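## Task

Take the foam cube off the desk and put it on the top surface of the low shelf, then open the hand and pull the robot away. The robot must not tip over or finish leaning. The cube has to rest there by itself, not held up by the robot.

## Robot and tools

Robot: a two-wheeled cart (0.53 m wide, spanning x = -0.35 to 0.07 m) with a pan/tilt head camera and two five-joint arms, left_arm and right_arm, each ending in a jaw gripper with a wrist camera. It can drive straight and turn in place, never sideways. Loose objects may occasionally get nudged by the scene.

Frames: the base frame sits on the floor midway between the drive wheels, x ahead, y to the left, z up. The reported left_hand and right_hand are points in this frame: the tip of each hand's fixed jaw, so a held item sits just beside it, on the swinging-jaw side. Hand axes: z runs out along the fingers, y from swinging jaw toward fixed jaw. Odometry is the base frame as it was at scene start; it counts wheel rotation only, so wheel slip reads as motion. Heading runs -3.142 to 3.142, left positive.

Arm geometry: pan axes at x = -0.060, y = +0.155 (left) and -0.155 (right). Shoulder 0.03 m out from its pan axis, 0.89 m high. Links: upper arm 0.116, forearm 0.135, hand 0.162 m. A fixed-jaw tip reaches roughly 0.44 m from its pan axis and no lower than 0.55 m off the floor.

execute_actions: argument "actions" is a list holding one action or nothing (empty = just report). Optional "cameras": list from head_camera, left_wrist_camera, right_wrist_camera, all; omitted/null/["all"] gives every image, [] none. An action may carry "base", "joints", or both; they start at once and may finish at different moments.
- base: a relative move from where the base last reported itself, exactly one key. translate_m: straight drive in metres, -1.4 to 1.4, forward positive. rotate_rad: spin in place in radians, -3.2 to 3.2, counter-clockwise (left) positive.
- joints: a single dictionary covering both arms and head, keyed by joint name, each value an absolute target angle in radians (not an offset). Ranges: head_pan_rad -3.2..3.2 (0 ahead, + left); head_tilt_rad -0.76..1.45 (0 level, + down); for each arm (left_arm_ / right_arm_ prefix): shoulder_pan_rad -1.919..1.919, shoulder_lift_rad -1.745..1.745, elbow_flex_rad -1.69..1.58, wrist_flex_rad -1.658..1.658, wrist_roll_rad -2.743..2.841, gripper_rad 0..1.919. Unknown keys or out-of-range values get the whole call rejected with no motion. Joints left out may still be driving toward earlier targets without that showing in status.

Joint meaning: pan 0 points left_arm left and right_arm right; positive swings either clockwise seen from above; straight ahead is +1.571 (left) and -1.571 (right). With lift, elbow and wrist_flex all 0 the upper arm stands up (tilted 0.24 rad outward) and forearm and fingers are horizontal; positive values bend downward, and their sum is the finger angle below horizontal (1.571 = pointing down, possible only with the forearm no more than 0.08 rad above level). Roll -1.522: jaws close across the arm plane, fixed jaw on the left looking outward; 1.619: fixed jaw on the right; 0.049: closing within the plane, fixed jaw below (level fingers) or toward the pan axis (fingers down). The hand body bulges about 0.08 m above level fingers when the fixed jaw is left, below them when right, so use fixed-jaw-left over furniture. Gripper opening at the tips: 0→0.003 m, 0.3→0.026, 0.6→0.049, 1→0.076, 1.919→0.106. To grip, target somewhat below the contact angle; about 0.2 rad under it is the firmest, lower gains nothing and risks a trip. A holding jaw reads "off_target"; "done" means empty or barely gripping.

Stowed arm: pan -1.75 (left) / 1.75 (right), lift 0.05, elbow 1.35, wrist_flex -1.55, roll -1.52. Stow in two steps away from loose items: wrist_flex and roll first, then the other three. Leaving stow, do not move the wrists first. Turning in place with arms stowed needs a clear 0.44 m radius around the origin; turning or reversing close to a desk can snag the cart's rear and topple the robot.

wait: seconds 0 to 10; no new commands, returns state and images. zoom_image: camera plus region [x0, y0, x1, y1] in pixels of that camera's latest full image (644x476, origin top-left), at most 504x504. read_manual: licence texts only. finished_scene: scene = number of the current scene; irreversible, reports success. Replying with no tool call ends all remaining work.

Result lines: base_status and joint_status give each motion's outcome. "done" (base: wheels turned as asked, slip included); "off_target": stopped short, maybe still pushing (for a free empty arm this means load sag, an obstacle, or a tripped motor); "time_out": target dropped, holding in place; "joint command not followed"/"not_followed" with a "cause:" line: a self-collision check refused that arm's targets (gripper still obeyed), and they may be retried on later actions until replaced. on_its_own lists uncommanded motion. "Motor temperatures" gives per-arm numbers in joint_positions order; MOTOR HOT appears from 55 °C, and at 70 °C an OVER-TEMPERATURE FAULT halts that arm ("limit_stop_at_motor_heat"; resend targets). A reported stop cancels later motion calls in the same reply. Pictures are listed in the "pictures" line order.

Cautions: loaded or outstretched joints sag toward gravity; offset the next target by the observed sag. Hand positions can be off by a few cm. A joint stuck over ~0.30 rad from target for ~2 s trips to 20% torque (thinking time counts); reset by waiting until it settles, then targeting 0.2 rad from the reading on the side away from the failed target (or 0.04 past a range end; a jaw uses the end). To stop a blocked joint straining, set its target to its reading. Payload per hand about 0.4 kg far out, 0.7 kg within 0.28 m; both hands close in ~1 kg; long holds overheat shoulder_lift. Pulling on things in front tips the robot most easily. Never let the arms or hands collide or press hard on each other. Avoid drops, slips, slams and hard pushes; release the object and back away before finishing. Camera intrinsics and extrinsics (K, D, T_world_to_cam in the base frame) are given per camera with small errors.

Each tool is called after ">>>" as name(argument=value, ...), one argument or row to a line, values as JSON.

## Session

>>> execute_actions(
  actions=[
    {"joints":{"head_tilt_rad":0.6}},
  ],
  cameras=["head_camera"],
)

Scene clock: 1.17 s.
Motor temperatures (°C, as the motors report them): left_arm=[30 30 30 35 29] | right_arm=[33 30 28 28 29]
base_odometry: x=+0.000 y=+0.000 heading=+0.000 (m, m, rad; odometry frame)
base_status: not commanded
joint_positions: head_pan_rad=-0.027 head_tilt_rad=+0.594 left_arm_shoulder_pan_rad=-1.751 left_arm_shoulder_lift_rad=+0.059 left_arm_elbow_flex_rad=+1.418 left_arm_wrist_flex_rad=-1.611 left_arm_wrist_roll_rad=-1.491 left_arm_gripper_rad=+1.920 right_arm_shoulder_pan_rad=+1.727 right_arm_shoulder_lift_rad=+0.057 right_arm_elbow_flex_rad=+1.408 right_arm_wrist_flex_rad=-1.504 right_arm_wrist_roll_rad=-1.517 right_arm_gripper_rad=+1.920
joint_status: all done
left_hand: x=-0.2966 y=+0.1039 z=+0.8919 quat_wxyz=(-0.056, -0.654, -0.070, +0.751) (m; base frame)
right_hand: x=-0.3028 y=-0.1245 z=+0.8771 quat_wxyz=(-0.058, +0.691, -0.053, -0.718) (m; base frame)
pictures: head_camera
camera_calibration (this result's frames):
head_camera: T_world_to_cam=[[-0.0495702, -0.998086, 0.036983, -0.0458187], [-0.550417, -0.00359902, -0.834882, 0.982922], [0.833417, -0.0617413, -0.549185, 0.660646], [0, 0, 0, 1]] pos_world=[-0.0118477, -0.00140424, 1.18514]
Images, in order (width x height): head_camera 644x476.

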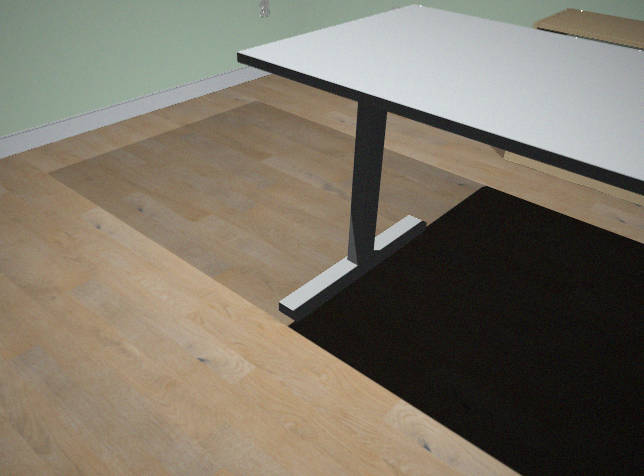

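>>> execute_actions(
  actions=[
    {"joints":{"head_tilt_rad":0.35,"head_pan_rad":-0.6}},
  ],
  cameras=["head_camera"],
)

Scene clock: 2.93 s.
Motor temperatures (°C, as the motors report them): left_arm=[30 30 30 35 29] | right_arm=[33 30 28 28 29]
base_odometry: x=+0.000 y=+0.000 heading=+0.000 (m, m, rad; odometry frame)
base_status: not commanded
joint_positions: head_pan_rad=-0.590 head_tilt_rad=+0.363 left_arm_shoulder_pan_rad=-1.751 left_arm_shoulder_lift_rad=+0.059 left_arm_elbow_flex_rad=+1.418 left_arm_wrist_flex_rad=-1.611 left_arm_wrist_roll_rad=-1.491 left_arm_gripper_rad=+1.920 right_arm_shoulder_pan_rad=+1.727 right_arm_shoulder_lift_rad=+0.057 right_arm_elbow_flex_rad=+1.408 right_arm_wrist_flex_rad=-1.504 right_arm_wrist_roll_rad=-1.517 right_arm_gripper_rad=+1.920
joint_status: all done
left_hand: x=-0.2966 y=+0.1039 z=+0.8919 quat_wxyz=(-0.056, -0.654, -0.070, +0.751) (m; base frame)
right_hand: x=-0.3028 y=-0.1245 z=+0.8771 quat_wxyz=(-0.058, +0.691, -0.053, -0.718) (m; base frame)
pictures: head_camera
camera_calibration (this result's frames):
head_camera: T_world_to_cam=[[-0.581443, -0.813006, 0.0307462, -0.0636382], [-0.296406, 0.176486, -0.938614, 1.11426], [0.757672, -0.554864, -0.343597, 0.420454], [0, 0, 0, 1]] pos_world=[-0.0252961, -0.0150945, 1.19228]
Images, in order (width x height): head_camera 644x476.

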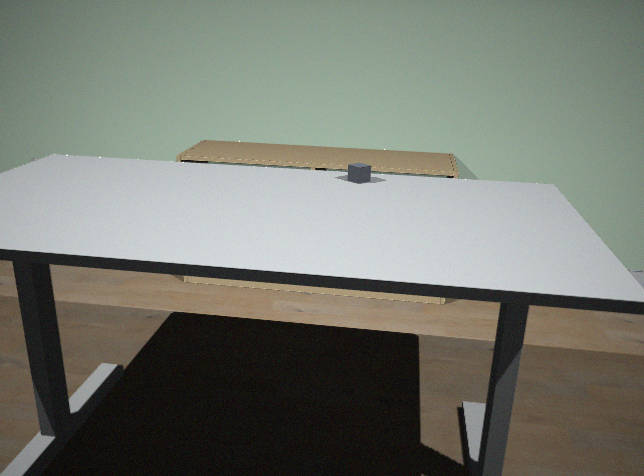

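>>> execute_actions(
  actions=[
    {"base":{"rotate_rad":0.81},"joints":{"head_pan_rad":-0.8}},
  ],
  cameras=[],
)

>>> execute_actions(
  actions=[
    {"base":{"translate_m":1.4}},
  ],
  cameras=[],
)

>>> execute_actions(
  actions=[
    {"base":{"translate_m":0.3},"joints":{"head_pan_rad":-1.5}},
  ],
  cameras=["head_camera"],
)

Scene clock: 8.90 s.
Motor temperatures (°C, as the motors report them): left_arm=[30 30 30 35 29] | right_arm=[33 30 28 28 29]
base_odometry: x=-0.001 y=+0.000 heading=+0.809 (m, m, rad; odometry frame)
base_status: done
joint_positions: head_pan_rad=-0.790 head_tilt_rad=+0.363 left_arm_shoulder_pan_rad=-1.751 left_arm_shoulder_lift_rad=+0.059 left_arm_elbow_flex_rad=+1.418 left_arm_wrist_flex_rad=-1.611 left_arm_wrist_roll_rad=-1.491 left_arm_gripper_rad=+1.920 right_arm_shoulder_pan_rad=+1.727 right_arm_shoulder_lift_rad=+0.057 right_arm_elbow_flex_rad=+1.408 right_arm_wrist_flex_rad=-1.504 right_arm_wrist_roll_rad=-1.517 right_arm_gripper_rad=+1.920
joint_status: all done
left_hand: x=-0.2966 y=+0.1039 z=+0.8919 quat_wxyz=(-0.056, -0.654, -0.070, +0.751) (m; base frame)
right_hand: x=-0.3028 y=-0.1245 z=+0.8771 quat_wxyz=(-0.058, +0.691, -0.053, -0.718) (m; base frame)
pictures: none
No camera images: the call's "cameras" was empty. Leave "cameras" out to get every camera's image.

Scene clock: 16.73 s.
Motor temperatures (°C, as the motors report them): left_arm=[30 30 30 35 29] | right_arm=[33 30 28 28 29]
base_odometry: x=+0.965 y=+1.014 heading=+0.808 (m, m, rad; odometry frame)
base_status: done
joint_positions: head_pan_rad=-0.790 head_tilt_rad=+0.363 left_arm_shoulder_pan_rad=-1.751 left_arm_shoulder_lift_rad=+0.059 left_arm_elbow_flex_rad=+1.418 left_arm_wrist_flex_rad=-1.611 left_arm_wrist_roll_rad=-1.491 left_arm_gripper_rad=+1.920 right_arm_shoulder_pan_rad=+1.727 right_arm_shoulder_lift_rad=+0.057 right_arm_elbow_flex_rad=+1.408 right_arm_wrist_flex_rad=-1.504 right_arm_wrist_roll_rad=-1.517 right_arm_gripper_rad=+1.920
joint_status: not commanded
left_hand: x=-0.2966 y=+0.1039 z=+0.8919 quat_wxyz=(-0.056, -0.654, -0.070, +0.751) (m; base frame)
right_hand: x=-0.3028 y=-0.1245 z=+0.8771 quat_wxyz=(-0.058, +0.691, -0.053, -0.718) (m; base frame)
pictures: none
No camera images: the call's "cameras" was empty. Leave "cameras" out to get every camera's image.

Scene clock: 19.00 s.
Motor temperatures (°C, as the motors report them): left_arm=[30 30 30 35 29] | right_arm=[33 30 28 28 29]
base_odometry: x=+1.172 y=+1.231 heading=+0.808 (m, m, rad; odometry frame)
base_status: done
joint_positions: head_pan_rad=-1.490 head_tilt_rad=+0.363 left_arm_shoulder_pan_rad=-1.751 left_arm_shoulder_lift_rad=+0.059 left_arm_elbow_flex_rad=+1.418 left_arm_wrist_flex_rad=-1.611 left_arm_wrist_roll_rad=-1.491 left_arm_gripper_rad=+1.920 right_arm_shoulder_pan_rad=+1.727 right_arm_shoulder_lift_rad=+0.057 right_arm_elbow_flex_rad=+1.408 right_arm_wrist_flex_rad=-1.504 right_arm_wrist_roll_rad=-1.517 right_arm_gripper_rad=+1.920
joint_status: all done
left_hand: x=-0.2966 y=+0.1039 z=+0.8919 quat_wxyz=(-0.056, -0.654, -0.070, +0.751) (m; base frame)
right_hand: x=-0.3028 y=-0.1245 z=+0.8771 quat_wxyz=(-0.058, +0.691, -0.053, -0.718) (m; base frame)
pictures: head_camera
camera_calibration (this result's frames):
head_camera: T_world_to_cam=[[-0.998285, -0.0498168, 0.0307375, -0.0832197], [-0.0459512, 0.341628, -0.938711, 1.12614], [0.0362628, -0.938514, -0.343331, 0.386242], [0, 0, 0, 1]] pos_world=[-0.0453358, -0.0263727, 1.19229]
Images, in order (width x height): head_camera 644x476.

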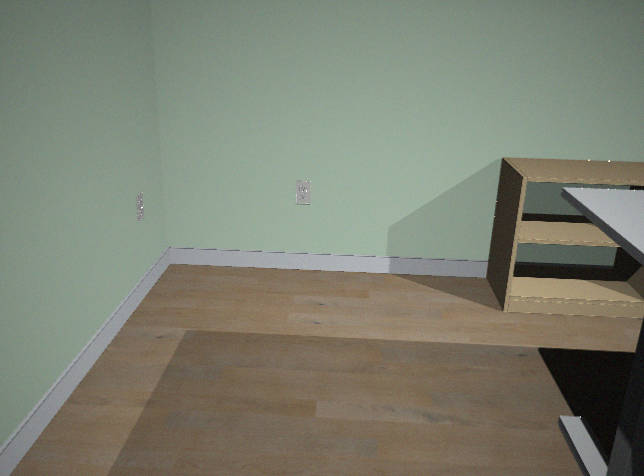

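>>> execute_actions(
  actions=[
    {"base":{"rotate_rad":-1.5},"joints":{"head_pan_rad":0}},
  ],
  cameras=[],
)

>>> execute_actions(
  actions=[
    {"base":{"translate_m":1.4}},
  ],
  cameras=[],
)

>>> execute_actions(
  actions=[
    {"base":{"translate_m":0.55},"joints":{"head_pan_rad":-1.5,"head_tilt_rad":0.5}},
  ],
  cameras=["head_camera"],
)

Scene clock: 22.83 s.
Motor temperatures (°C, as the motors report them): left_arm=[30 30 30 35 29] | right_arm=[33 30 28 28 29]
base_odometry: x=+1.172 y=+1.230 heading=-0.691 (m, m, rad; odometry frame)
base_status: done
joint_positions: head_pan_rad=-0.010 head_tilt_rad=+0.363 left_arm_shoulder_pan_rad=-1.751 left_arm_shoulder_lift_rad=+0.059 left_arm_elbow_flex_rad=+1.418 left_arm_wrist_flex_rad=-1.611 left_arm_wrist_roll_rad=-1.491 left_arm_gripper_rad=+1.920 right_arm_shoulder_pan_rad=+1.727 right_arm_shoulder_lift_rad=+0.057 right_arm_elbow_flex_rad=+1.408 right_arm_wrist_flex_rad=-1.504 right_arm_wrist_roll_rad=-1.517 right_arm_gripper_rad=+1.920
joint_status: all done
left_hand: x=-0.2966 y=+0.1039 z=+0.8919 quat_wxyz=(-0.056, -0.654, -0.070, +0.751) (m; base frame)
right_hand: x=-0.3028 y=-0.1245 z=+0.8771 quat_wxyz=(-0.058, +0.691, -0.053, -0.718) (m; base frame)
pictures: none
No camera images: the call's "cameras" was empty. Leave "cameras" out to get every camera's image.

Scene clock: 30.67 s.
Motor temperatures (°C, as the motors report them): left_arm=[30 30 30 35 29] | right_arm=[33 30 28 28 29]
base_odometry: x=+2.250 y=+0.338 heading=-0.688 (m, m, rad; odometry frame)
base_status: done
joint_positions: head_pan_rad=-0.010 head_tilt_rad=+0.363 left_arm_shoulder_pan_rad=-1.751 left_arm_shoulder_lift_rad=+0.059 left_arm_elbow_flex_rad=+1.418 left_arm_wrist_flex_rad=-1.611 left_arm_wrist_roll_rad=-1.491 left_arm_gripper_rad=+1.920 right_arm_shoulder_pan_rad=+1.727 right_arm_shoulder_lift_rad=+0.057 right_arm_elbow_flex_rad=+1.408 right_arm_wrist_flex_rad=-1.504 right_arm_wrist_roll_rad=-1.517 right_arm_gripper_rad=+1.920
joint_status: not commanded
left_hand: x=-0.2966 y=+0.1039 z=+0.8919 quat_wxyz=(-0.056, -0.654, -0.070, +0.751) (m; base frame)
right_hand: x=-0.3028 y=-0.1245 z=+0.8771 quat_wxyz=(-0.058, +0.691, -0.053, -0.718) (m; base frame)
pictures: none
No camera images: the call's "cameras" was empty. Leave "cameras" out to get every camera's image.

Scene clock: 34.33 s.
Motor temperatures (°C, as the motors report them): left_arm=[30 30 30 35 29] | right_arm=[33 30 28 28 29]
base_odometry: x=+2.676 y=-0.011 heading=-0.686 (m, m, rad; odometry frame)
base_status: done
joint_positions: head_pan_rad=-1.490 head_tilt_rad=+0.494 left_arm_shoulder_pan_rad=-1.751 left_arm_shoulder_lift_rad=+0.059 left_arm_elbow_flex_rad=+1.418 left_arm_wrist_flex_rad=-1.611 left_arm_wrist_roll_rad=-1.491 left_arm_gripper_rad=+1.920 right_arm_shoulder_pan_rad=+1.727 right_arm_shoulder_lift_rad=+0.057 right_arm_elbow_flex_rad=+1.408 right_arm_wrist_flex_rad=-1.504 right_arm_wrist_roll_rad=-1.517 right_arm_gripper_rad=+1.920
joint_status: all done
left_hand: x=-0.2966 y=+0.1039 z=+0.8919 quat_wxyz=(-0.056, -0.654, -0.070, +0.751) (m; base frame)
right_hand: x=-0.3028 y=-0.1245 z=+0.8771 quat_wxyz=(-0.058, +0.691, -0.053, -0.718) (m; base frame)
pictures: head_camera
camera_calibration (this result's frames):
head_camera: T_world_to_cam=[[-0.997941, -0.0540712, 0.0344973, -0.0875312], [-0.0555862, 0.460781, -0.885771, 1.06475], [0.031999, -0.885865, -0.462838, 0.523594], [0, 0, 0, 1]] pos_world=[-0.0449198, -0.0315172, 1.18849]
Images, in order (width x height): head_camera 644x476.

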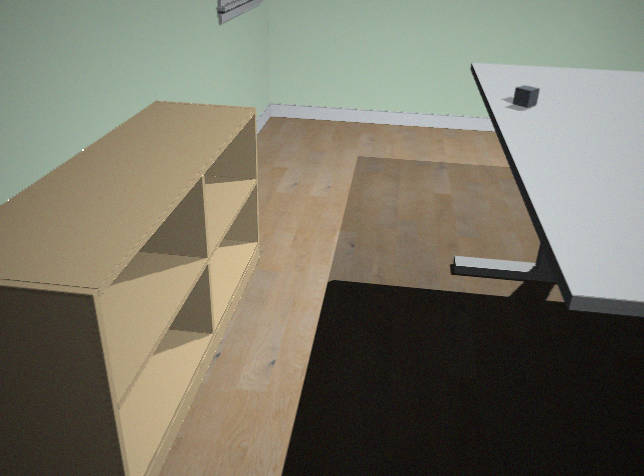

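>>> execute_actions(
  actions=[
    {"base":{"rotate_rad":-1.68},"joints":{"head_pan_rad":-0.9,"head_tilt_rad":0.7}},
  ],
  cameras=[],
)

>>> execute_actions(
  actions=[
    {"base":{"translate_m":1.4}},
  ],
  cameras=["head_camera"],
)

Scene clock: 39.37 s.
Motor temperatures (°C, as the motors report them): left_arm=[30 30 30 35 29] | right_arm=[33 30 28 28 29]
base_odometry: x=+2.676 y=-0.010 heading=-2.365 (m, m, rad; odometry frame)
base_status: done
joint_positions: head_pan_rad=-0.910 head_tilt_rad=+0.694 left_arm_shoulder_pan_rad=-1.751 left_arm_shoulder_lift_rad=+0.059 left_arm_elbow_flex_rad=+1.418 left_arm_wrist_flex_rad=-1.611 left_arm_wrist_roll_rad=-1.491 left_arm_gripper_rad=+1.920 right_arm_shoulder_pan_rad=+1.727 right_arm_shoulder_lift_rad=+0.057 right_arm_elbow_flex_rad=+1.408 right_arm_wrist_flex_rad=-1.504 right_arm_wrist_roll_rad=-1.517 right_arm_gripper_rad=+1.920
joint_status: all done
left_hand: x=-0.2966 y=+0.1039 z=+0.8919 quat_wxyz=(-0.056, -0.654, -0.070, +0.751) (m; base frame)
right_hand: x=-0.3028 y=-0.1245 z=+0.8771 quat_wxyz=(-0.058, +0.691, -0.053, -0.718) (m; base frame)
pictures: none
No camera images: the call's "cameras" was empty. Leave "cameras" out to get every camera's image.

Scene clock: 47.07 s.
Motor temperatures (°C, as the motors report them): left_arm=[30 30 30 35 29] | right_arm=[33 30 28 28 29]
base_odometry: x=+1.677 y=-0.989 heading=-2.370 (m, m, rad; odometry frame)
base_status: done
joint_positions: head_pan_rad=-0.910 head_tilt_rad=+0.694 left_arm_shoulder_pan_rad=-1.751 left_arm_shoulder_lift_rad=+0.059 left_arm_elbow_flex_rad=+1.418 left_arm_wrist_flex_rad=-1.611 left_arm_wrist_roll_rad=-1.491 left_arm_gripper_rad=+1.920 right_arm_shoulder_pan_rad=+1.727 right_arm_shoulder_lift_rad=+0.057 right_arm_elbow_flex_rad=+1.408 right_arm_wrist_flex_rad=-1.504 right_arm_wrist_roll_rad=-1.517 right_arm_gripper_rad=+1.920
joint_status: not commanded
left_hand: x=-0.2966 y=+0.1039 z=+0.8919 quat_wxyz=(-0.056, -0.654, -0.070, +0.751) (m; base frame)
right_hand: x=-0.3028 y=-0.1245 z=+0.8771 quat_wxyz=(-0.058, +0.691, -0.053, -0.718) (m; base frame)
pictures: head_camera
camera_calibration (this result's frames):
head_camera: T_world_to_cam=[[-0.800391, -0.598202, 0.0390991, -0.0835429], [-0.401812, 0.486933, -0.775528, 0.92159], [0.444884, -0.636436, -0.630102, 0.73552], [0, 0, 0, 1]] pos_world=[-0.0237819, -0.0306168, 1.18144]
Images, in order (width x height): head_camera 644x476.

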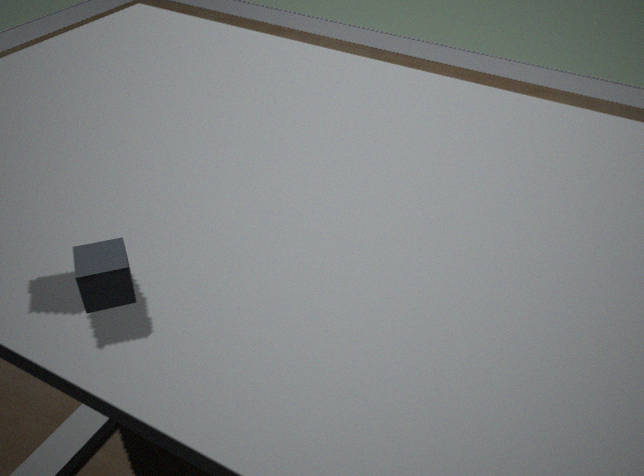

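>>> execute_actions(
  actions=[
    {"base":{"translate_m":-0.5}},
  ],
  cameras=[],
)

>>> execute_actions(
  actions=[
    {"base":{"rotate_rad":0.4}},
  ],
  cameras=[],
)

>>> execute_actions(
  actions=[
    {"base":{"translate_m":0.4}},
  ],
  cameras=[],
)

>>> execute_actions(
  actions=[
    {"base":{"rotate_rad":-0.18}},
  ],
  cameras=[],
)

>>> execute_actions(
  actions=[
    {"base":{"translate_m":0.35},"joints":{"head_pan_rad":-1.3,"head_tilt_rad":0.8}},
  ],
  cameras=["head_camera"],
)

Scene clock: 55.93 s.
Motor temperatures (°C, as the motors report them): left_arm=[30 30 30 35 29] | right_arm=[33 30 28 28 29]
base_odometry: x=+2.036 y=-0.641 heading=-2.372 (m, m, rad; odometry frame)
base_status: done
joint_positions: head_pan_rad=-0.910 head_tilt_rad=+0.695 left_arm_shoulder_pan_rad=-1.751 left_arm_shoulder_lift_rad=+0.059 left_arm_elbow_flex_rad=+1.418 left_arm_wrist_flex_rad=-1.611 left_arm_wrist_roll_rad=-1.491 left_arm_gripper_rad=+1.920 right_arm_shoulder_pan_rad=+1.727 right_arm_shoulder_lift_rad=+0.057 right_arm_elbow_flex_rad=+1.408 right_arm_wrist_flex_rad=-1.504 right_arm_wrist_roll_rad=-1.517 right_arm_gripper_rad=+1.920
joint_status: not commanded
left_hand: x=-0.2966 y=+0.1039 z=+0.8919 quat_wxyz=(-0.056, -0.654, -0.070, +0.751) (m; base frame)
right_hand: x=-0.3028 y=-0.1245 z=+0.8771 quat_wxyz=(-0.058, +0.691, -0.053, -0.718) (m; base frame)
pictures: none
No camera images: the call's "cameras" was empty. Leave "cameras" out to get every camera's image.

Scene clock: 57.13 s.
Motor temperatures (°C, as the motors report them): left_arm=[30 30 30 35 29] | right_arm=[33 30 28 28 29]
base_odometry: x=+2.037 y=-0.641 heading=-1.973 (m, m, rad; odometry frame)
base_status: done
joint_positions: head_pan_rad=-0.910 head_tilt_rad=+0.695 left_arm_shoulder_pan_rad=-1.751 left_arm_shoulder_lift_rad=+0.059 left_arm_elbow_flex_rad=+1.418 left_arm_wrist_flex_rad=-1.611 left_arm_wrist_roll_rad=-1.491 left_arm_gripper_rad=+1.920 right_arm_shoulder_pan_rad=+1.727 right_arm_shoulder_lift_rad=+0.057 right_arm_elbow_flex_rad=+1.408 right_arm_wrist_flex_rad=-1.504 right_arm_wrist_roll_rad=-1.517 right_arm_gripper_rad=+1.920
joint_status: not commanded
left_hand: x=-0.2966 y=+0.1039 z=+0.8919 quat_wxyz=(-0.056, -0.654, -0.070, +0.751) (m; base frame)
right_hand: x=-0.3028 y=-0.1245 z=+0.8771 quat_wxyz=(-0.058, +0.691, -0.053, -0.718) (m; base frame)
pictures: none
No camera images: the call's "cameras" was empty. Leave "cameras" out to get every camera's image.

Scene clock: 59.97 s.
Motor temperatures (°C, as the motors report them): left_arm=[30 30 30 35 29] | right_arm=[33 30 28 28 29]
base_odometry: x=+1.881 y=-1.010 heading=-1.972 (m, m, rad; odometry frame)
base_status: done
joint_positions: head_pan_rad=-0.910 head_tilt_rad=+0.695 left_arm_shoulder_pan_rad=-1.751 left_arm_shoulder_lift_rad=+0.059 left_arm_elbow_flex_rad=+1.418 left_arm_wrist_flex_rad=-1.611 left_arm_wrist_roll_rad=-1.491 left_arm_gripper_rad=+1.920 right_arm_shoulder_pan_rad=+1.727 right_arm_shoulder_lift_rad=+0.057 right_arm_elbow_flex_rad=+1.408 right_arm_wrist_flex_rad=-1.504 right_arm_wrist_roll_rad=-1.517 right_arm_gripper_rad=+1.920
joint_status: not commanded
left_hand: x=-0.2966 y=+0.1039 z=+0.8919 quat_wxyz=(-0.056, -0.654, -0.070, +0.751) (m; base frame)
right_hand: x=-0.3028 y=-0.1245 z=+0.8771 quat_wxyz=(-0.058, +0.691, -0.053, -0.718) (m; base frame)
pictures: none
No camera images: the call's "cameras" was empty. Leave "cameras" out to get every camera's image.

Scene clock: 60.87 s.
Motor temperatures (°C, as the motors report them): left_arm=[30 30 30 35 29] | right_arm=[33 30 28 28 29]
base_odometry: x=+1.881 y=-1.010 heading=-2.151 (m, m, rad; odometry frame)
base_status: done
joint_positions: head_pan_rad=-0.910 head_tilt_rad=+0.695 left_arm_shoulder_pan_rad=-1.751 left_arm_shoulder_lift_rad=+0.059 left_arm_elbow_flex_rad=+1.418 left_arm_wrist_flex_rad=-1.611 left_arm_wrist_roll_rad=-1.491 left_arm_gripper_rad=+1.920 right_arm_shoulder_pan_rad=+1.727 right_arm_shoulder_lift_rad=+0.057 right_arm_elbow_flex_rad=+1.408 right_arm_wrist_flex_rad=-1.504 right_arm_wrist_roll_rad=-1.517 right_arm_gripper_rad=+1.920
joint_status: not commanded
left_hand: x=-0.2966 y=+0.1039 z=+0.8919 quat_wxyz=(-0.056, -0.654, -0.070, +0.751) (m; base frame)
right_hand: x=-0.3028 y=-0.1245 z=+0.8771 quat_wxyz=(-0.058, +0.691, -0.053, -0.718) (m; base frame)
pictures: none
No camera images: the call's "cameras" was empty. Leave "cameras" out to get every camera's image.

Scene clock: 63.53 s.
Motor temperatures (°C, as the motors report them): left_arm=[30 30 30 35 29] | right_arm=[33 30 28 28 29]
base_odometry: x=+1.688 y=-1.303 heading=-2.152 (m, m, rad; odometry frame)
base_status: done
joint_positions: head_pan_rad=-1.290 head_tilt_rad=+0.795 left_arm_shoulder_pan_rad=-1.751 left_arm_shoulder_lift_rad=+0.059 left_arm_elbow_flex_rad=+1.418 left_arm_wrist_flex_rad=-1.611 left_arm_wrist_roll_rad=-1.491 left_arm_gripper_rad=+1.920 right_arm_shoulder_pan_rad=+1.727 right_arm_shoulder_lift_rad=+0.057 right_arm_elbow_flex_rad=+1.408 right_arm_wrist_flex_rad=-1.504 right_arm_wrist_roll_rad=-1.517 right_arm_gripper_rad=+1.920
joint_status: all done
left_hand: x=-0.2966 y=+0.1039 z=+0.8919 quat_wxyz=(-0.056, -0.654, -0.070, +0.751) (m; base frame)
right_hand: x=-0.3028 y=-0.1245 z=+0.8771 quat_wxyz=(-0.058, +0.691, -0.053, -0.718) (m; base frame)
pictures: head_camera
camera_calibration (this result's frames):
head_camera: T_world_to_cam=[[-0.964148, -0.262208, 0.0408185, -0.0932185], [-0.212974, 0.672821, -0.708488, 0.853302], [0.158307, -0.69178, -0.704542, 0.807732], [0, 0, 0, 1]] pos_world=[-0.0360154, -0.0397891, 1.17744]
Images, in order (width x height): head_camera 644x476.

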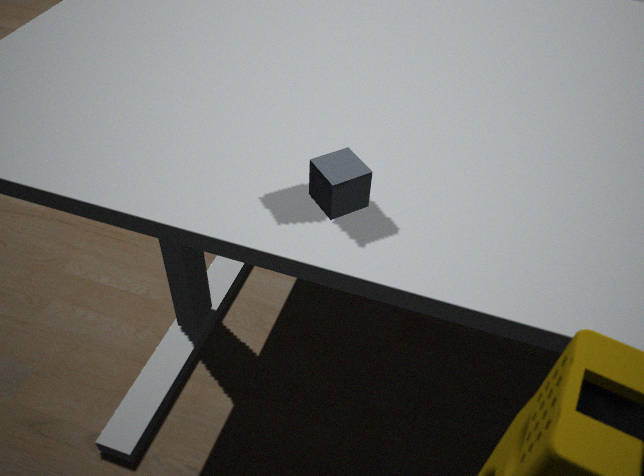

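>>> execute_actions(
  actions=[
    {"joints":{"right_arm_shoulder_pan_rad":-0.42,"right_arm_shoulder_lift_rad":0.0,"right_arm_elbow_flex_rad":0.6,"right_arm_wrist_flex_rad":-0.3,"right_arm_gripper_rad":1.2}},
  ],
  cameras=[],
)

>>> execute_actions(
  actions=[
    {"joints":{"right_arm_shoulder_lift_rad":0.55,"right_arm_elbow_flex_rad":0.15,"right_arm_wrist_flex_rad":-0.2}},
  ],
  cameras=["head_camera","right_wrist_camera"],
)

Scene clock: 70.20 s.
Motor temperatures (°C, as the motors report them): left_arm=[30 30 30 35 29] | right_arm=[33 30 28 28 29]
base_odometry: x=+1.688 y=-1.303 heading=-2.152 (m, m, rad; odometry frame)
base_status: not commanded
joint_positions: head_pan_rad=-1.290 head_tilt_rad=+0.795 left_arm_shoulder_pan_rad=-1.751 left_arm_shoulder_lift_rad=+0.059 left_arm_elbow_flex_rad=+1.418 left_arm_wrist_flex_rad=-1.611 left_arm_wrist_roll_rad=-1.491 left_arm_gripper_rad=+1.920 right_arm_shoulder_pan_rad=-0.410 right_arm_shoulder_lift_rad=+0.033 right_arm_elbow_flex_rad=+0.635 right_arm_wrist_flex_rad=-0.301 right_arm_wrist_roll_rad=-1.517 right_arm_gripper_rad=+1.209
joint_status: all done
left_hand: x=-0.2966 y=+0.1039 z=+0.8919 quat_wxyz=(-0.056, -0.654, -0.070, +0.751) (m; base frame)
right_hand: x=+0.0749 y=-0.4464 z=+0.8684 quat_wxyz=(+0.473, +0.450, +0.690, -0.312) (m; base frame)
pictures: none
No camera images: the call's "cameras" was empty. Leave "cameras" out to get every camera's image.

Scene clock: 71.33 s.
Motor temperatures (°C, as the motors report them): left_arm=[30 30 30 35 29] | right_arm=[33 30 28 28 29]
base_odometry: x=+1.688 y=-1.303 heading=-2.152 (m, m, rad; odometry frame)
base_status: not commanded
joint_positions: head_pan_rad=-1.290 head_tilt_rad=+0.795 left_arm_shoulder_pan_rad=-1.751 left_arm_shoulder_lift_rad=+0.059 left_arm_elbow_flex_rad=+1.418 left_arm_wrist_flex_rad=-1.611 left_arm_wrist_roll_rad=-1.491 left_arm_gripper_rad=+1.920 right_arm_shoulder_pan_rad=-0.411 right_arm_shoulder_lift_rad=+0.562 right_arm_elbow_flex_rad=+0.181 right_arm_wrist_flex_rad=-0.202 right_arm_wrist_roll_rad=-1.517 right_arm_gripper_rad=+1.209
joint_status: all done
left_hand: x=-0.2966 y=+0.1039 z=+0.8919 quat_wxyz=(-0.056, -0.654, -0.070, +0.751) (m; base frame)
right_hand: x=+0.0887 y=-0.4768 z=+0.8040 quat_wxyz=(+0.411, +0.475, +0.729, -0.271) (m; base frame)
pictures: head_camera, right_wrist_camera
camera_calibration (this result's frames):
head_camera: T_world_to_cam=[[-0.964148, -0.262208, 0.0408186, -0.0932187], [-0.212975, 0.672826, -0.708482, 0.853296], [0.158306, -0.691775, -0.704547, 0.807738], [0, 0, 0, 1]] pos_world=[-0.0360154, -0.0397893, 1.17744]
right_wrist_camera: T_world_to_cam=[[-0.93246, -0.360223, 0.0275154, -0.11602], [-0.329534, 0.816855, -0.473451, 0.828054], [0.148072, -0.450541, -0.880391, 0.549774], [0, 0, 0, 1]] pos_world=[0.083282, -0.470497, 0.879251]
Images, in order (width x height): head_camera 644x476, right_wrist_camera 644x476.

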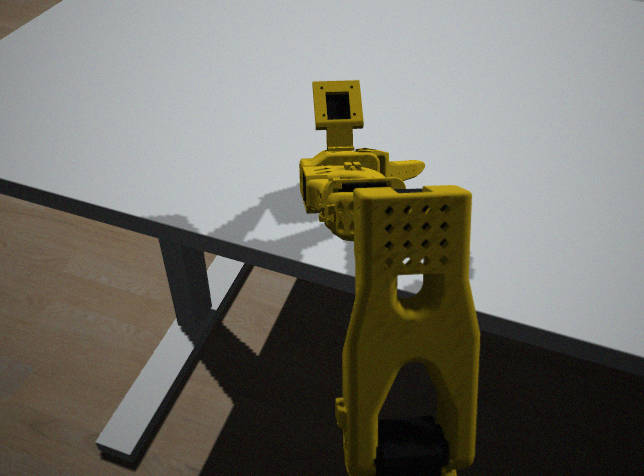

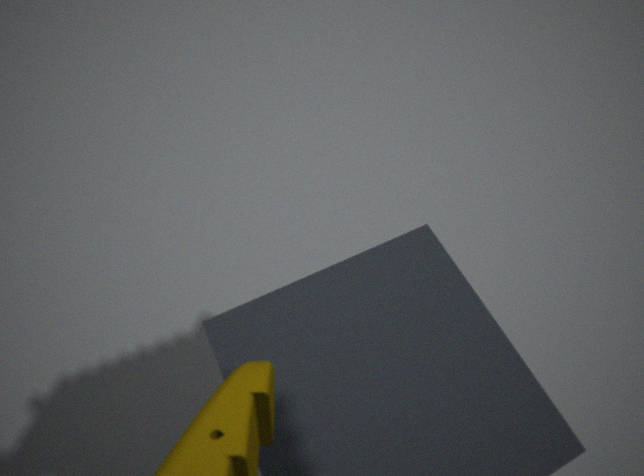

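>>> execute_actions(
  actions=[
    {"joints":{"right_arm_shoulder_pan_rad":-0.51,"right_arm_gripper_rad":1.4}},
  ],
  cameras=[],
)

>>> execute_actions(
  actions=[
    {"joints":{"right_arm_shoulder_lift_rad":0.65,"right_arm_elbow_flex_rad":0.15,"right_arm_wrist_flex_rad":-0.15}},
  ],
  cameras=["right_wrist_camera"],
)

Scene clock: 73.67 s.
Motor temperatures (°C, as the motors report them): left_arm=[30 30 30 35 29] | right_arm=[33 30 28 28 29]
base_odometry: x=+1.688 y=-1.303 heading=-2.152 (m, m, rad; odometry frame)
base_status: not commanded
joint_positions: head_pan_rad=-1.290 head_tilt_rad=+0.795 left_arm_shoulder_pan_rad=-1.751 left_arm_shoulder_lift_rad=+0.059 left_arm_elbow_flex_rad=+1.418 left_arm_wrist_flex_rad=-1.611 left_arm_wrist_roll_rad=-1.491 left_arm_gripper_rad=+1.920 right_arm_shoulder_pan_rad=-0.500 right_arm_shoulder_lift_rad=+0.570 right_arm_elbow_flex_rad=+0.179 right_arm_wrist_flex_rad=-0.202 right_arm_wrist_roll_rad=-1.517 right_arm_gripper_rad=+1.390
joint_status: all done
left_hand: x=-0.2966 y=+0.1039 z=+0.8919 quat_wxyz=(-0.056, -0.654, -0.070, +0.751) (m; base frame)
right_hand: x=+0.1165 y=-0.4619 z=+0.8018 quat_wxyz=(+0.421, +0.443, +0.751, -0.251) (m; base frame)
pictures: none
No camera images: the call's "cameras" was empty. Leave "cameras" out to get every camera's image.

Scene clock: 74.33 s.
Motor temperatures (°C, as the motors report them): left_arm=[30 30 30 35 29] | right_arm=[33 30 28 28 29]
base_odometry: x=+1.688 y=-1.303 heading=-2.152 (m, m, rad; odometry frame)
base_status: not commanded
joint_positions: head_pan_rad=-1.290 head_tilt_rad=+0.795 left_arm_shoulder_pan_rad=-1.751 left_arm_shoulder_lift_rad=+0.059 left_arm_elbow_flex_rad=+1.418 left_arm_wrist_flex_rad=-1.611 left_arm_wrist_roll_rad=-1.491 left_arm_gripper_rad=+1.920 right_arm_shoulder_pan_rad=-0.500 right_arm_shoulder_lift_rad=+0.668 right_arm_elbow_flex_rad=+0.179 right_arm_wrist_flex_rad=-0.151 right_arm_wrist_roll_rad=-1.517 right_arm_gripper_rad=+1.390
joint_status: all done
left_hand: x=-0.2966 y=+0.1039 z=+0.8919 quat_wxyz=(-0.056, -0.654, -0.070, +0.751) (m; base frame)
right_hand: x=+0.1090 y=-0.4482 z=+0.7642 quat_wxyz=(+0.364, +0.460, +0.780, -0.217) (m; base frame)
pictures: right_wrist_camera
camera_calibration (this result's frames):
right_wrist_camera: T_world_to_cam=[[-0.894486, -0.445822, 0.0337226, -0.132949], [-0.430782, 0.839204, -0.331909, 0.705441], [0.119672, -0.311415, -0.942708, 0.637741], [0, 0, 0, 1]] pos_world=[0.108651, -0.452678, 0.83983]
Images, in order (width x height): right_wrist_camera 644x476.

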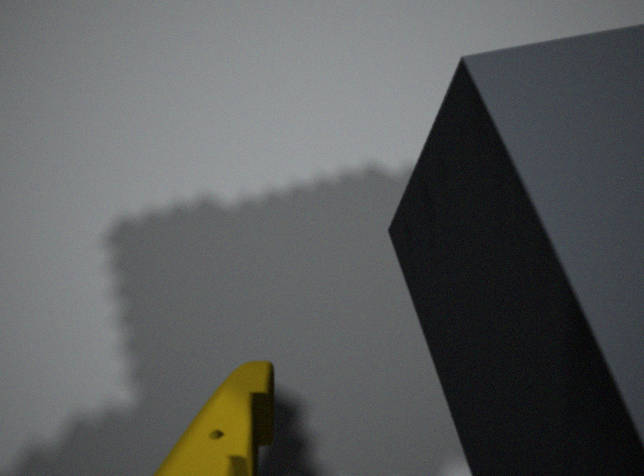

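Close.

>>> execute_actions(
  actions=[
    {"joints":{"right_arm_shoulder_pan_rad":-0.47,"right_arm_gripper_rad":0.4}},
  ],
  cameras=[],
)

>>> execute_actions(
  actions=[
    {"joints":{"right_arm_shoulder_lift_rad":0.2,"right_arm_elbow_flex_rad":0.3},"base":{"rotate_rad":0.0}},
  ],
  cameras=["head_camera","right_wrist_camera"],
)

Scene clock: 76.70 s.
Motor temperatures (°C, as the motors report them): left_arm=[30 30 30 35 29] | right_arm=[33 30 28 28 29]
base_odometry: x=+1.688 y=-1.303 heading=-2.152 (m, m, rad; odometry frame)
base_status: not commanded
joint_positions: head_pan_rad=-1.290 head_tilt_rad=+0.795 left_arm_shoulder_pan_rad=-1.751 left_arm_shoulder_lift_rad=+0.059 left_arm_elbow_flex_rad=+1.418 left_arm_wrist_flex_rad=-1.611 left_arm_wrist_roll_rad=-1.491 left_arm_gripper_rad=+1.920 right_arm_shoulder_pan_rad=-0.479 right_arm_shoulder_lift_rad=+0.668 right_arm_elbow_flex_rad=+0.179 right_arm_wrist_flex_rad=-0.151 right_arm_wrist_roll_rad=-1.517 right_arm_gripper_rad=+0.411
joint_status: all done
left_hand: x=-0.2966 y=+0.1039 z=+0.8919 quat_wxyz=(-0.056, -0.654, -0.070, +0.751) (m; base frame)
right_hand: x=+0.1026 y=-0.4517 z=+0.7642 quat_wxyz=(+0.361, +0.469, +0.775, -0.221) (m; base frame)
pictures: none
No camera images: the call's "cameras" was empty. Leave "cameras" out to get every camera's image.

Scene clock: 77.77 s.
Motor temperatures (°C, as the motors report them): left_arm=[30 30 30 35 29] | right_arm=[33 30 28 28 29]
base_odometry: x=+1.688 y=-1.303 heading=-2.152 (m, m, rad; odometry frame)
base_status: done
joint_positions: head_pan_rad=-1.290 head_tilt_rad=+0.795 left_arm_shoulder_pan_rad=-1.751 left_arm_shoulder_lift_rad=+0.059 left_arm_elbow_flex_rad=+1.418 left_arm_wrist_flex_rad=-1.611 left_arm_wrist_roll_rad=-1.491 left_arm_gripper_rad=+1.920 right_arm_shoulder_pan_rad=-0.479 right_arm_shoulder_lift_rad=+0.254 right_arm_elbow_flex_rad=+0.305 right_arm_wrist_flex_rad=-0.151 right_arm_wrist_roll_rad=-1.517 right_arm_gripper_rad=+0.409
joint_status: all done
left_hand: x=-0.2966 y=+0.1039 z=+0.8919 quat_wxyz=(-0.056, -0.654, -0.070, +0.751) (m; base frame)
right_hand: x=+0.1081 y=-0.4623 z=+0.8649 quat_wxyz=(+0.469, +0.432, +0.715, -0.286) (m; base frame)
pictures: head_camera, right_wrist_camera
camera_calibration (this result's frames):
head_camera: T_world_to_cam=[[-0.964148, -0.262208, 0.0408186, -0.0932187], [-0.212975, 0.672826, -0.708482, 0.853296], [0.158306, -0.691775, -0.704547, 0.807738], [0, 0, 0, 1]] pos_world=[-0.0360154, -0.0397893, 1.17744]
right_wrist_camera: T_world_to_cam=[[-0.907555, -0.419376, 0.0216342, -0.119314], [-0.351261, 0.729899, -0.586398, 0.911275], [0.230131, -0.539788, -0.809734, 0.49586], [0, 0, 0, 1]] pos_world=[0.0976989, -0.447517, 0.938466]
Images, in order (width x height): head_camera 644x476, right_wrist_camera 644x476.

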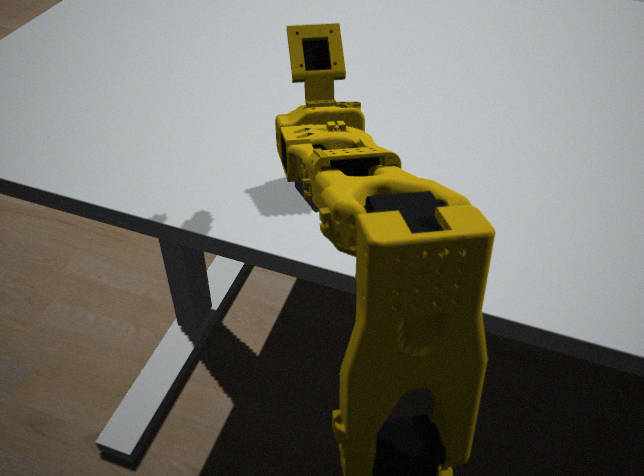

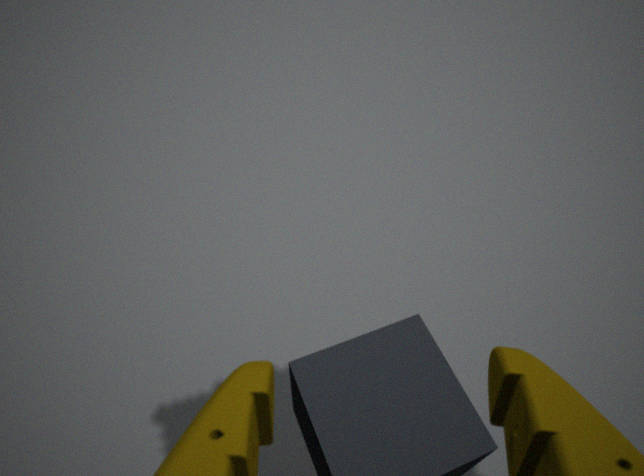

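>>> execute_actions(
  actions=[
    {"joints":{"right_arm_gripper_rad":1.4,"right_arm_shoulder_pan_rad":-0.5,"right_arm_shoulder_lift_rad":0.45,"right_arm_elbow_flex_rad":0.3,"right_arm_wrist_flex_rad":0.1}},
  ],
  cameras=[],
)

>>> execute_actions(
  actions=[
    {"joints":{"right_arm_shoulder_lift_rad":0.58}},
  ],
  cameras=["right_wrist_camera"],
)

Scene clock: 81.77 s.
Motor temperatures (°C, as the motors report them): left_arm=[30 30 30 35 29] | right_arm=[33 30 28 28 29]
base_odometry: x=+1.688 y=-1.303 heading=-2.152 (m, m, rad; odometry frame)
base_status: not commanded
joint_positions: head_pan_rad=-1.290 head_tilt_rad=+0.795 left_arm_shoulder_pan_rad=-1.751 left_arm_shoulder_lift_rad=+0.059 left_arm_elbow_flex_rad=+1.418 left_arm_wrist_flex_rad=-1.611 left_arm_wrist_roll_rad=-1.491 left_arm_gripper_rad=+1.920 right_arm_shoulder_pan_rad=-0.491 right_arm_shoulder_lift_rad=+0.467 right_arm_elbow_flex_rad=+0.305 right_arm_wrist_flex_rad=+0.097 right_arm_wrist_roll_rad=-1.517 right_arm_gripper_rad=+1.389
joint_status: all done
left_hand: x=-0.2966 y=+0.1039 z=+0.8919 quat_wxyz=(-0.056, -0.654, -0.070, +0.751) (m; base frame)
right_hand: x=+0.0928 y=-0.4245 z=+0.7687 quat_wxyz=(+0.294, +0.481, +0.807, -0.177) (m; base frame)
pictures: none
No camera images: the call's "cameras" was empty. Leave "cameras" out to get every camera's image.

Scene clock: 82.47 s.
Motor temperatures (°C, as the motors report them): left_arm=[30 30 30 35 29] | right_arm=[33 30 28 28 29]
base_odometry: x=+1.688 y=-1.303 heading=-2.152 (m, m, rad; odometry frame)
base_status: not commanded
joint_positions: head_pan_rad=-1.290 head_tilt_rad=+0.795 left_arm_shoulder_pan_rad=-1.751 left_arm_shoulder_lift_rad=+0.059 left_arm_elbow_flex_rad=+1.418 left_arm_wrist_flex_rad=-1.611 left_arm_wrist_roll_rad=-1.491 left_arm_gripper_rad=+1.920 right_arm_shoulder_pan_rad=-0.491 right_arm_shoulder_lift_rad=+0.518 right_arm_elbow_flex_rad=+0.291 right_arm_wrist_flex_rad=+0.097 right_arm_wrist_roll_rad=-1.517 right_arm_gripper_rad=+1.390
joint_status: all done
left_hand: x=-0.2966 y=+0.1039 z=+0.8919 quat_wxyz=(-0.056, -0.654, -0.070, +0.751) (m; base frame)
right_hand: x=+0.0911 y=-0.4213 z=+0.7574 quat_wxyz=(+0.279, +0.484, +0.812, -0.168) (m; base frame)
pictures: right_wrist_camera
camera_calibration (this result's frames):
right_wrist_camera: T_world_to_cam=[[-0.894846, -0.444505, 0.040826, -0.141535], [-0.445897, 0.885901, -0.127886, 0.539441], [0.0206783, -0.132643, -0.990948, 0.762702], [0, 0, 0, 1]] pos_world=[0.0981117, -0.439638, 0.830564]
Images, in order (width x height): right_wrist_camera 644x476.

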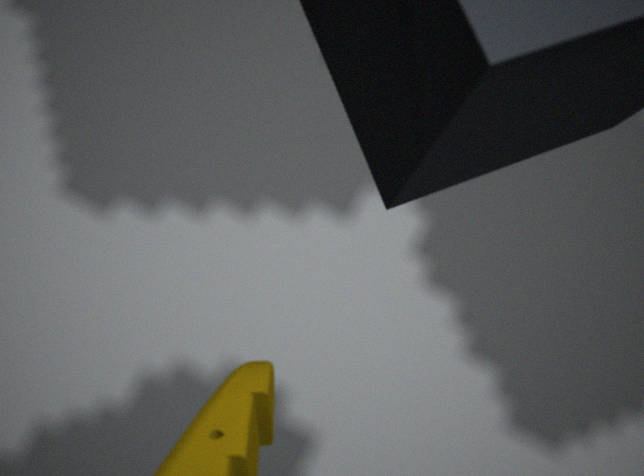

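>>> execute_actions(
  actions=[
    {"joints":{"right_arm_shoulder_lift_rad":0.68,"right_arm_elbow_flex_rad":0.0,"right_arm_wrist_flex_rad":0.12}},
  ],
  cameras=["right_wrist_camera"],
)

Scene clock: 84.43 s.
Motor temperatures (°C, as the motors report them): left_arm=[30 30 30 35 29] | right_arm=[33 30 28 28 29]
base_odometry: x=+1.688 y=-1.303 heading=-2.152 (m, m, rad; odometry frame)
base_status: not commanded
joint_positions: head_pan_rad=-1.290 head_tilt_rad=+0.795 left_arm_shoulder_pan_rad=-1.751 left_arm_shoulder_lift_rad=+0.059 left_arm_elbow_flex_rad=+1.418 left_arm_wrist_flex_rad=-1.611 left_arm_wrist_roll_rad=-1.491 left_arm_gripper_rad=+1.920 right_arm_shoulder_pan_rad=-0.491 right_arm_shoulder_lift_rad=+0.691 right_arm_elbow_flex_rad=+0.024 right_arm_wrist_flex_rad=+0.114 right_arm_wrist_roll_rad=-1.517 right_arm_gripper_rad=+1.390
joint_status: all done
left_hand: x=-0.2966 y=+0.1039 z=+0.8919 quat_wxyz=(-0.056, -0.654, -0.070, +0.751) (m; base frame)
right_hand: x=+0.1057 y=-0.4487 z=+0.7597 quat_wxyz=(+0.310, +0.477, +0.801, -0.187) (m; base frame)
pictures: right_wrist_camera
camera_calibration (this result's frames):
right_wrist_camera: T_world_to_cam=[[-0.896279, -0.441823, 0.0384268, -0.137529], [-0.439904, 0.874688, -0.203482, 0.622296], [0.0562916, -0.199281, -0.978324, 0.717832], [0, 0, 0, 1]] pos_world=[0.110078, -0.462028, 0.834183]
Images, in order (width x height): right_wrist_camera 644x476.

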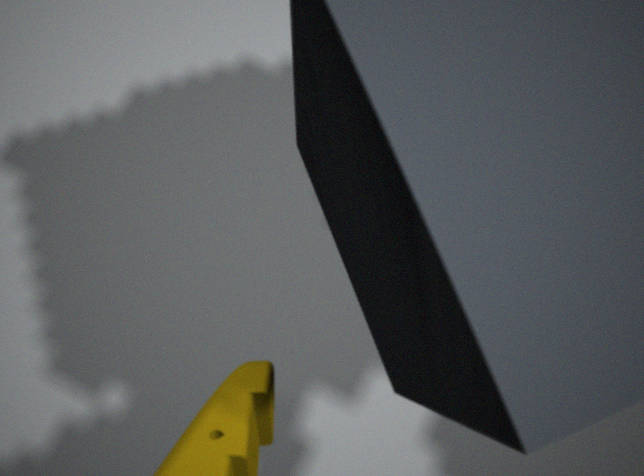

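A bit more, then close.

>>> execute_actions(
  actions=[
    {"joints":{"right_arm_shoulder_lift_rad":0.78,"right_arm_elbow_flex_rad":-0.2,"right_arm_wrist_flex_rad":0.17,"right_arm_shoulder_pan_rad":-0.46}},
  ],
  cameras=[],
)

>>> execute_actions(
  actions=[
    {"joints":{"right_arm_gripper_rad":0.4}},
  ],
  cameras=["right_wrist_camera"],
)

Scene clock: 86.37 s.
Motor temperatures (°C, as the motors report them): left_arm=[30 30 30 35 29] | right_arm=[33 30 28 28 29]
base_odometry: x=+1.688 y=-1.303 heading=-2.152 (m, m, rad; odometry frame)
base_status: not commanded
joint_positions: head_pan_rad=-1.290 head_tilt_rad=+0.795 left_arm_shoulder_pan_rad=-1.751 left_arm_shoulder_lift_rad=+0.059 left_arm_elbow_flex_rad=+1.418 left_arm_wrist_flex_rad=-1.611 left_arm_wrist_roll_rad=-1.491 left_arm_gripper_rad=+1.920 right_arm_shoulder_pan_rad=-0.469 right_arm_shoulder_lift_rad=+0.801 right_arm_elbow_flex_rad=-0.164 right_arm_wrist_flex_rad=+0.168 right_arm_wrist_roll_rad=-1.517 right_arm_gripper_rad=+1.390
joint_status: all done
left_hand: x=-0.2966 y=+0.1039 z=+0.8919 quat_wxyz=(-0.056, -0.654, -0.070, +0.751) (m; base frame)
right_hand: x=+0.1067 y=-0.4666 z=+0.7602 quat_wxyz=(+0.318, +0.484, +0.792, -0.196) (m; base frame)
pictures: none
No camera images: the call's "cameras" was empty. Leave "cameras" out to get every camera's image.

Scene clock: 87.40 s.
Motor temperatures (°C, as the motors report them): left_arm=[30 30 30 35 29] | right_arm=[33 30 28 28 29]
base_odometry: x=+1.688 y=-1.303 heading=-2.152 (m, m, rad; odometry frame)
base_status: not commanded
joint_positions: head_pan_rad=-1.290 head_tilt_rad=+0.795 left_arm_shoulder_pan_rad=-1.751 left_arm_shoulder_lift_rad=+0.059 left_arm_elbow_flex_rad=+1.418 left_arm_wrist_flex_rad=-1.611 left_arm_wrist_roll_rad=-1.491 left_arm_gripper_rad=+1.920 right_arm_shoulder_pan_rad=-0.468 right_arm_shoulder_lift_rad=+0.801 right_arm_elbow_flex_rad=-0.167 right_arm_wrist_flex_rad=+0.168 right_arm_wrist_roll_rad=-1.517 right_arm_gripper_rad=+0.411
joint_status: all done
left_hand: x=-0.2966 y=+0.1039 z=+0.8919 quat_wxyz=(-0.056, -0.654, -0.070, +0.751) (m; base frame)
right_hand: x=+0.1065 y=-0.4674 z=+0.7609 quat_wxyz=(+0.319, +0.484, +0.791, -0.197) (m; base frame)
pictures: right_wrist_camera
camera_calibration (this result's frames):
right_wrist_camera: T_world_to_cam=[[-0.90668, -0.420149, 0.037507, -0.133217], [-0.416961, 0.879231, -0.230427, 0.659416], [0.0638363, -0.224562, -0.972367, 0.698034], [0, 0, 0, 1]] pos_world=[0.109606, -0.478998, 0.835689]
Images, in order (width x height): right_wrist_camera 644x476.

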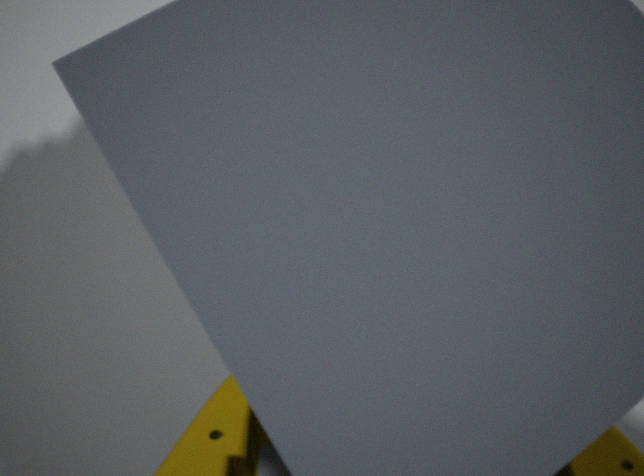

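>>> execute_actions(
  actions=[
    {"joints":{"right_arm_gripper_rad":1.5}},
  ],
  cameras=["right_wrist_camera","head_camera"],
)

Scene clock: 89.13 s.
Motor temperatures (°C, as the motors report them): left_arm=[30 30 30 35 29] | right_arm=[33 30 28 28 29]
base_odometry: x=+1.688 y=-1.303 heading=-2.152 (m, m, rad; odometry frame)
base_status: not commanded
joint_positions: head_pan_rad=-1.290 head_tilt_rad=+0.795 left_arm_shoulder_pan_rad=-1.751 left_arm_shoulder_lift_rad=+0.059 left_arm_elbow_flex_rad=+1.418 left_arm_wrist_flex_rad=-1.611 left_arm_wrist_roll_rad=-1.491 left_arm_gripper_rad=+1.920 right_arm_shoulder_pan_rad=-0.468 right_arm_shoulder_lift_rad=+0.801 right_arm_elbow_flex_rad=-0.167 right_arm_wrist_flex_rad=+0.168 right_arm_wrist_roll_rad=-1.517 right_arm_gripper_rad=+1.489
joint_status: all done
left_hand: x=-0.2966 y=+0.1039 z=+0.8919 quat_wxyz=(-0.056, -0.654, -0.070, +0.751) (m; base frame)
right_hand: x=+0.1065 y=-0.4674 z=+0.7609 quat_wxyz=(+0.319, +0.484, +0.791, -0.197) (m; base frame)
pictures: head_camera, right_wrist_camera
camera_calibration (this result's frames):
head_camera: T_world_to_cam=[[-0.964148, -0.262208, 0.0408187, -0.0932188], [-0.212977, 0.672831, -0.708477, 0.85329], [0.158304, -0.69177, -0.704552, 0.807744], [0, 0, 0, 1]] pos_world=[-0.0360153, -0.0397895, 1.17744]
right_wrist_camera: T_world_to_cam=[[-0.90668, -0.420149, 0.037507, -0.133217], [-0.416961, 0.879231, -0.230427, 0.659416], [0.0638363, -0.224562, -0.972367, 0.698034], [0, 0, 0, 1]] pos_world=[0.109606, -0.478998, 0.835689]
Images, in order (width x height): head_camera 644x476, right_wrist_camera 644x476.

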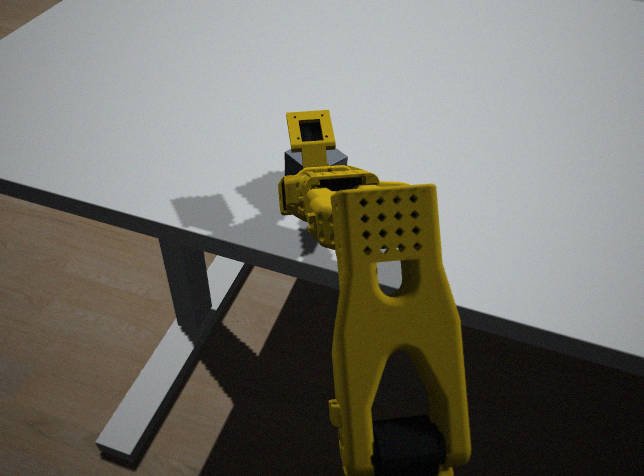

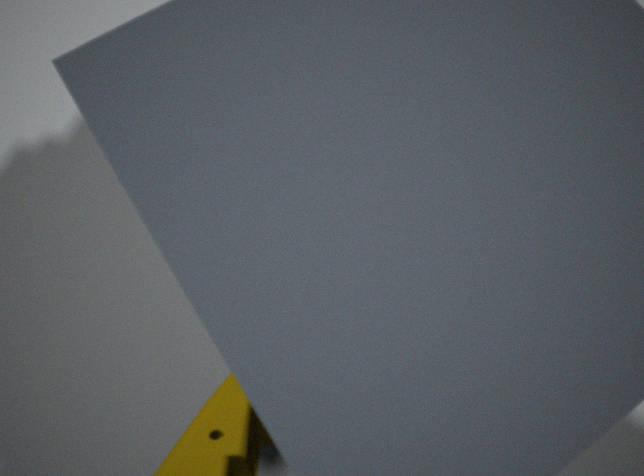

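>>> execute_actions(
  actions=[
    {"joints":{"right_arm_shoulder_lift_rad":0.55,"right_arm_elbow_flex_rad":-0.1,"right_arm_wrist_flex_rad":0.4,"right_arm_wrist_roll_rad":-1.0,"right_arm_shoulder_pan_rad":-0.55}},
  ],
  cameras=["right_wrist_camera","head_camera"],
)

Scene clock: 91.83 s.
Motor temperatures (°C, as the motors report them): left_arm=[30 30 30 35 29] | right_arm=[33 30 28 28 29]
base_odometry: x=+1.688 y=-1.303 heading=-2.152 (m, m, rad; odometry frame)
base_status: not commanded
joint_positions: head_pan_rad=-1.290 head_tilt_rad=+0.795 left_arm_shoulder_pan_rad=-1.751 left_arm_shoulder_lift_rad=+0.059 left_arm_elbow_flex_rad=+1.418 left_arm_wrist_flex_rad=-1.611 left_arm_wrist_roll_rad=-1.491 left_arm_gripper_rad=+1.920 right_arm_shoulder_pan_rad=-0.540 right_arm_shoulder_lift_rad=+0.610 right_arm_elbow_flex_rad=-0.095 right_arm_wrist_flex_rad=+0.398 right_arm_wrist_roll_rad=-1.010 right_arm_gripper_rad=+1.490
joint_status: all done
left_hand: x=-0.2966 y=+0.1039 z=+0.8919 quat_wxyz=(-0.056, -0.654, -0.070, +0.751) (m; base frame)
right_hand: x=+0.1167 y=-0.4371 z=+0.7789 quat_wxyz=(+0.232, +0.243, +0.915, -0.225) (m; base frame)
pictures: head_camera, right_wrist_camera
camera_calibration (this result's frames):
head_camera: T_world_to_cam=[[-0.964148, -0.262208, 0.0408187, -0.0932188], [-0.212977, 0.672831, -0.708477, 0.853289], [0.158304, -0.69177, -0.704553, 0.807744], [0, 0, 0, 1]] pos_world=[-0.0360153, -0.0397895, 1.17744]
right_wrist_camera: T_world_to_cam=[[-0.565653, -0.752221, 0.337936, -0.530809], [-0.810996, 0.581682, -0.0626991, 0.426468], [-0.149408, -0.309531, -0.939078, 0.683552], [0, 0, 0, 1]] pos_world=[0.147739, -0.435774, 0.848028]
Images, in order (width x height): head_camera 644x476, right_wrist_camera 644x476.

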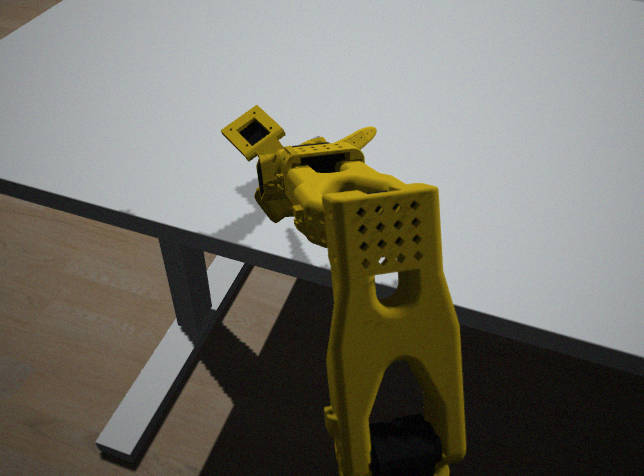

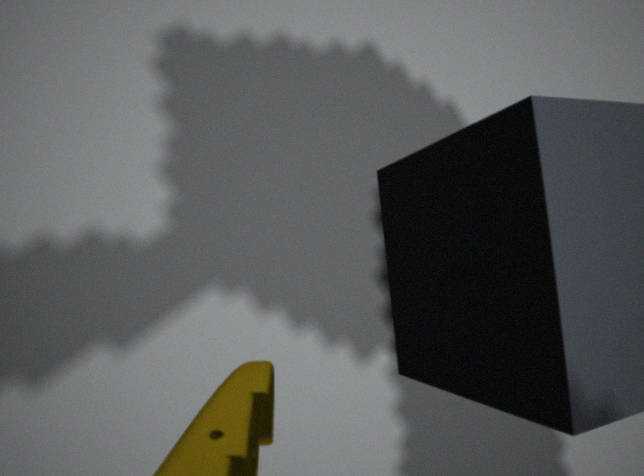

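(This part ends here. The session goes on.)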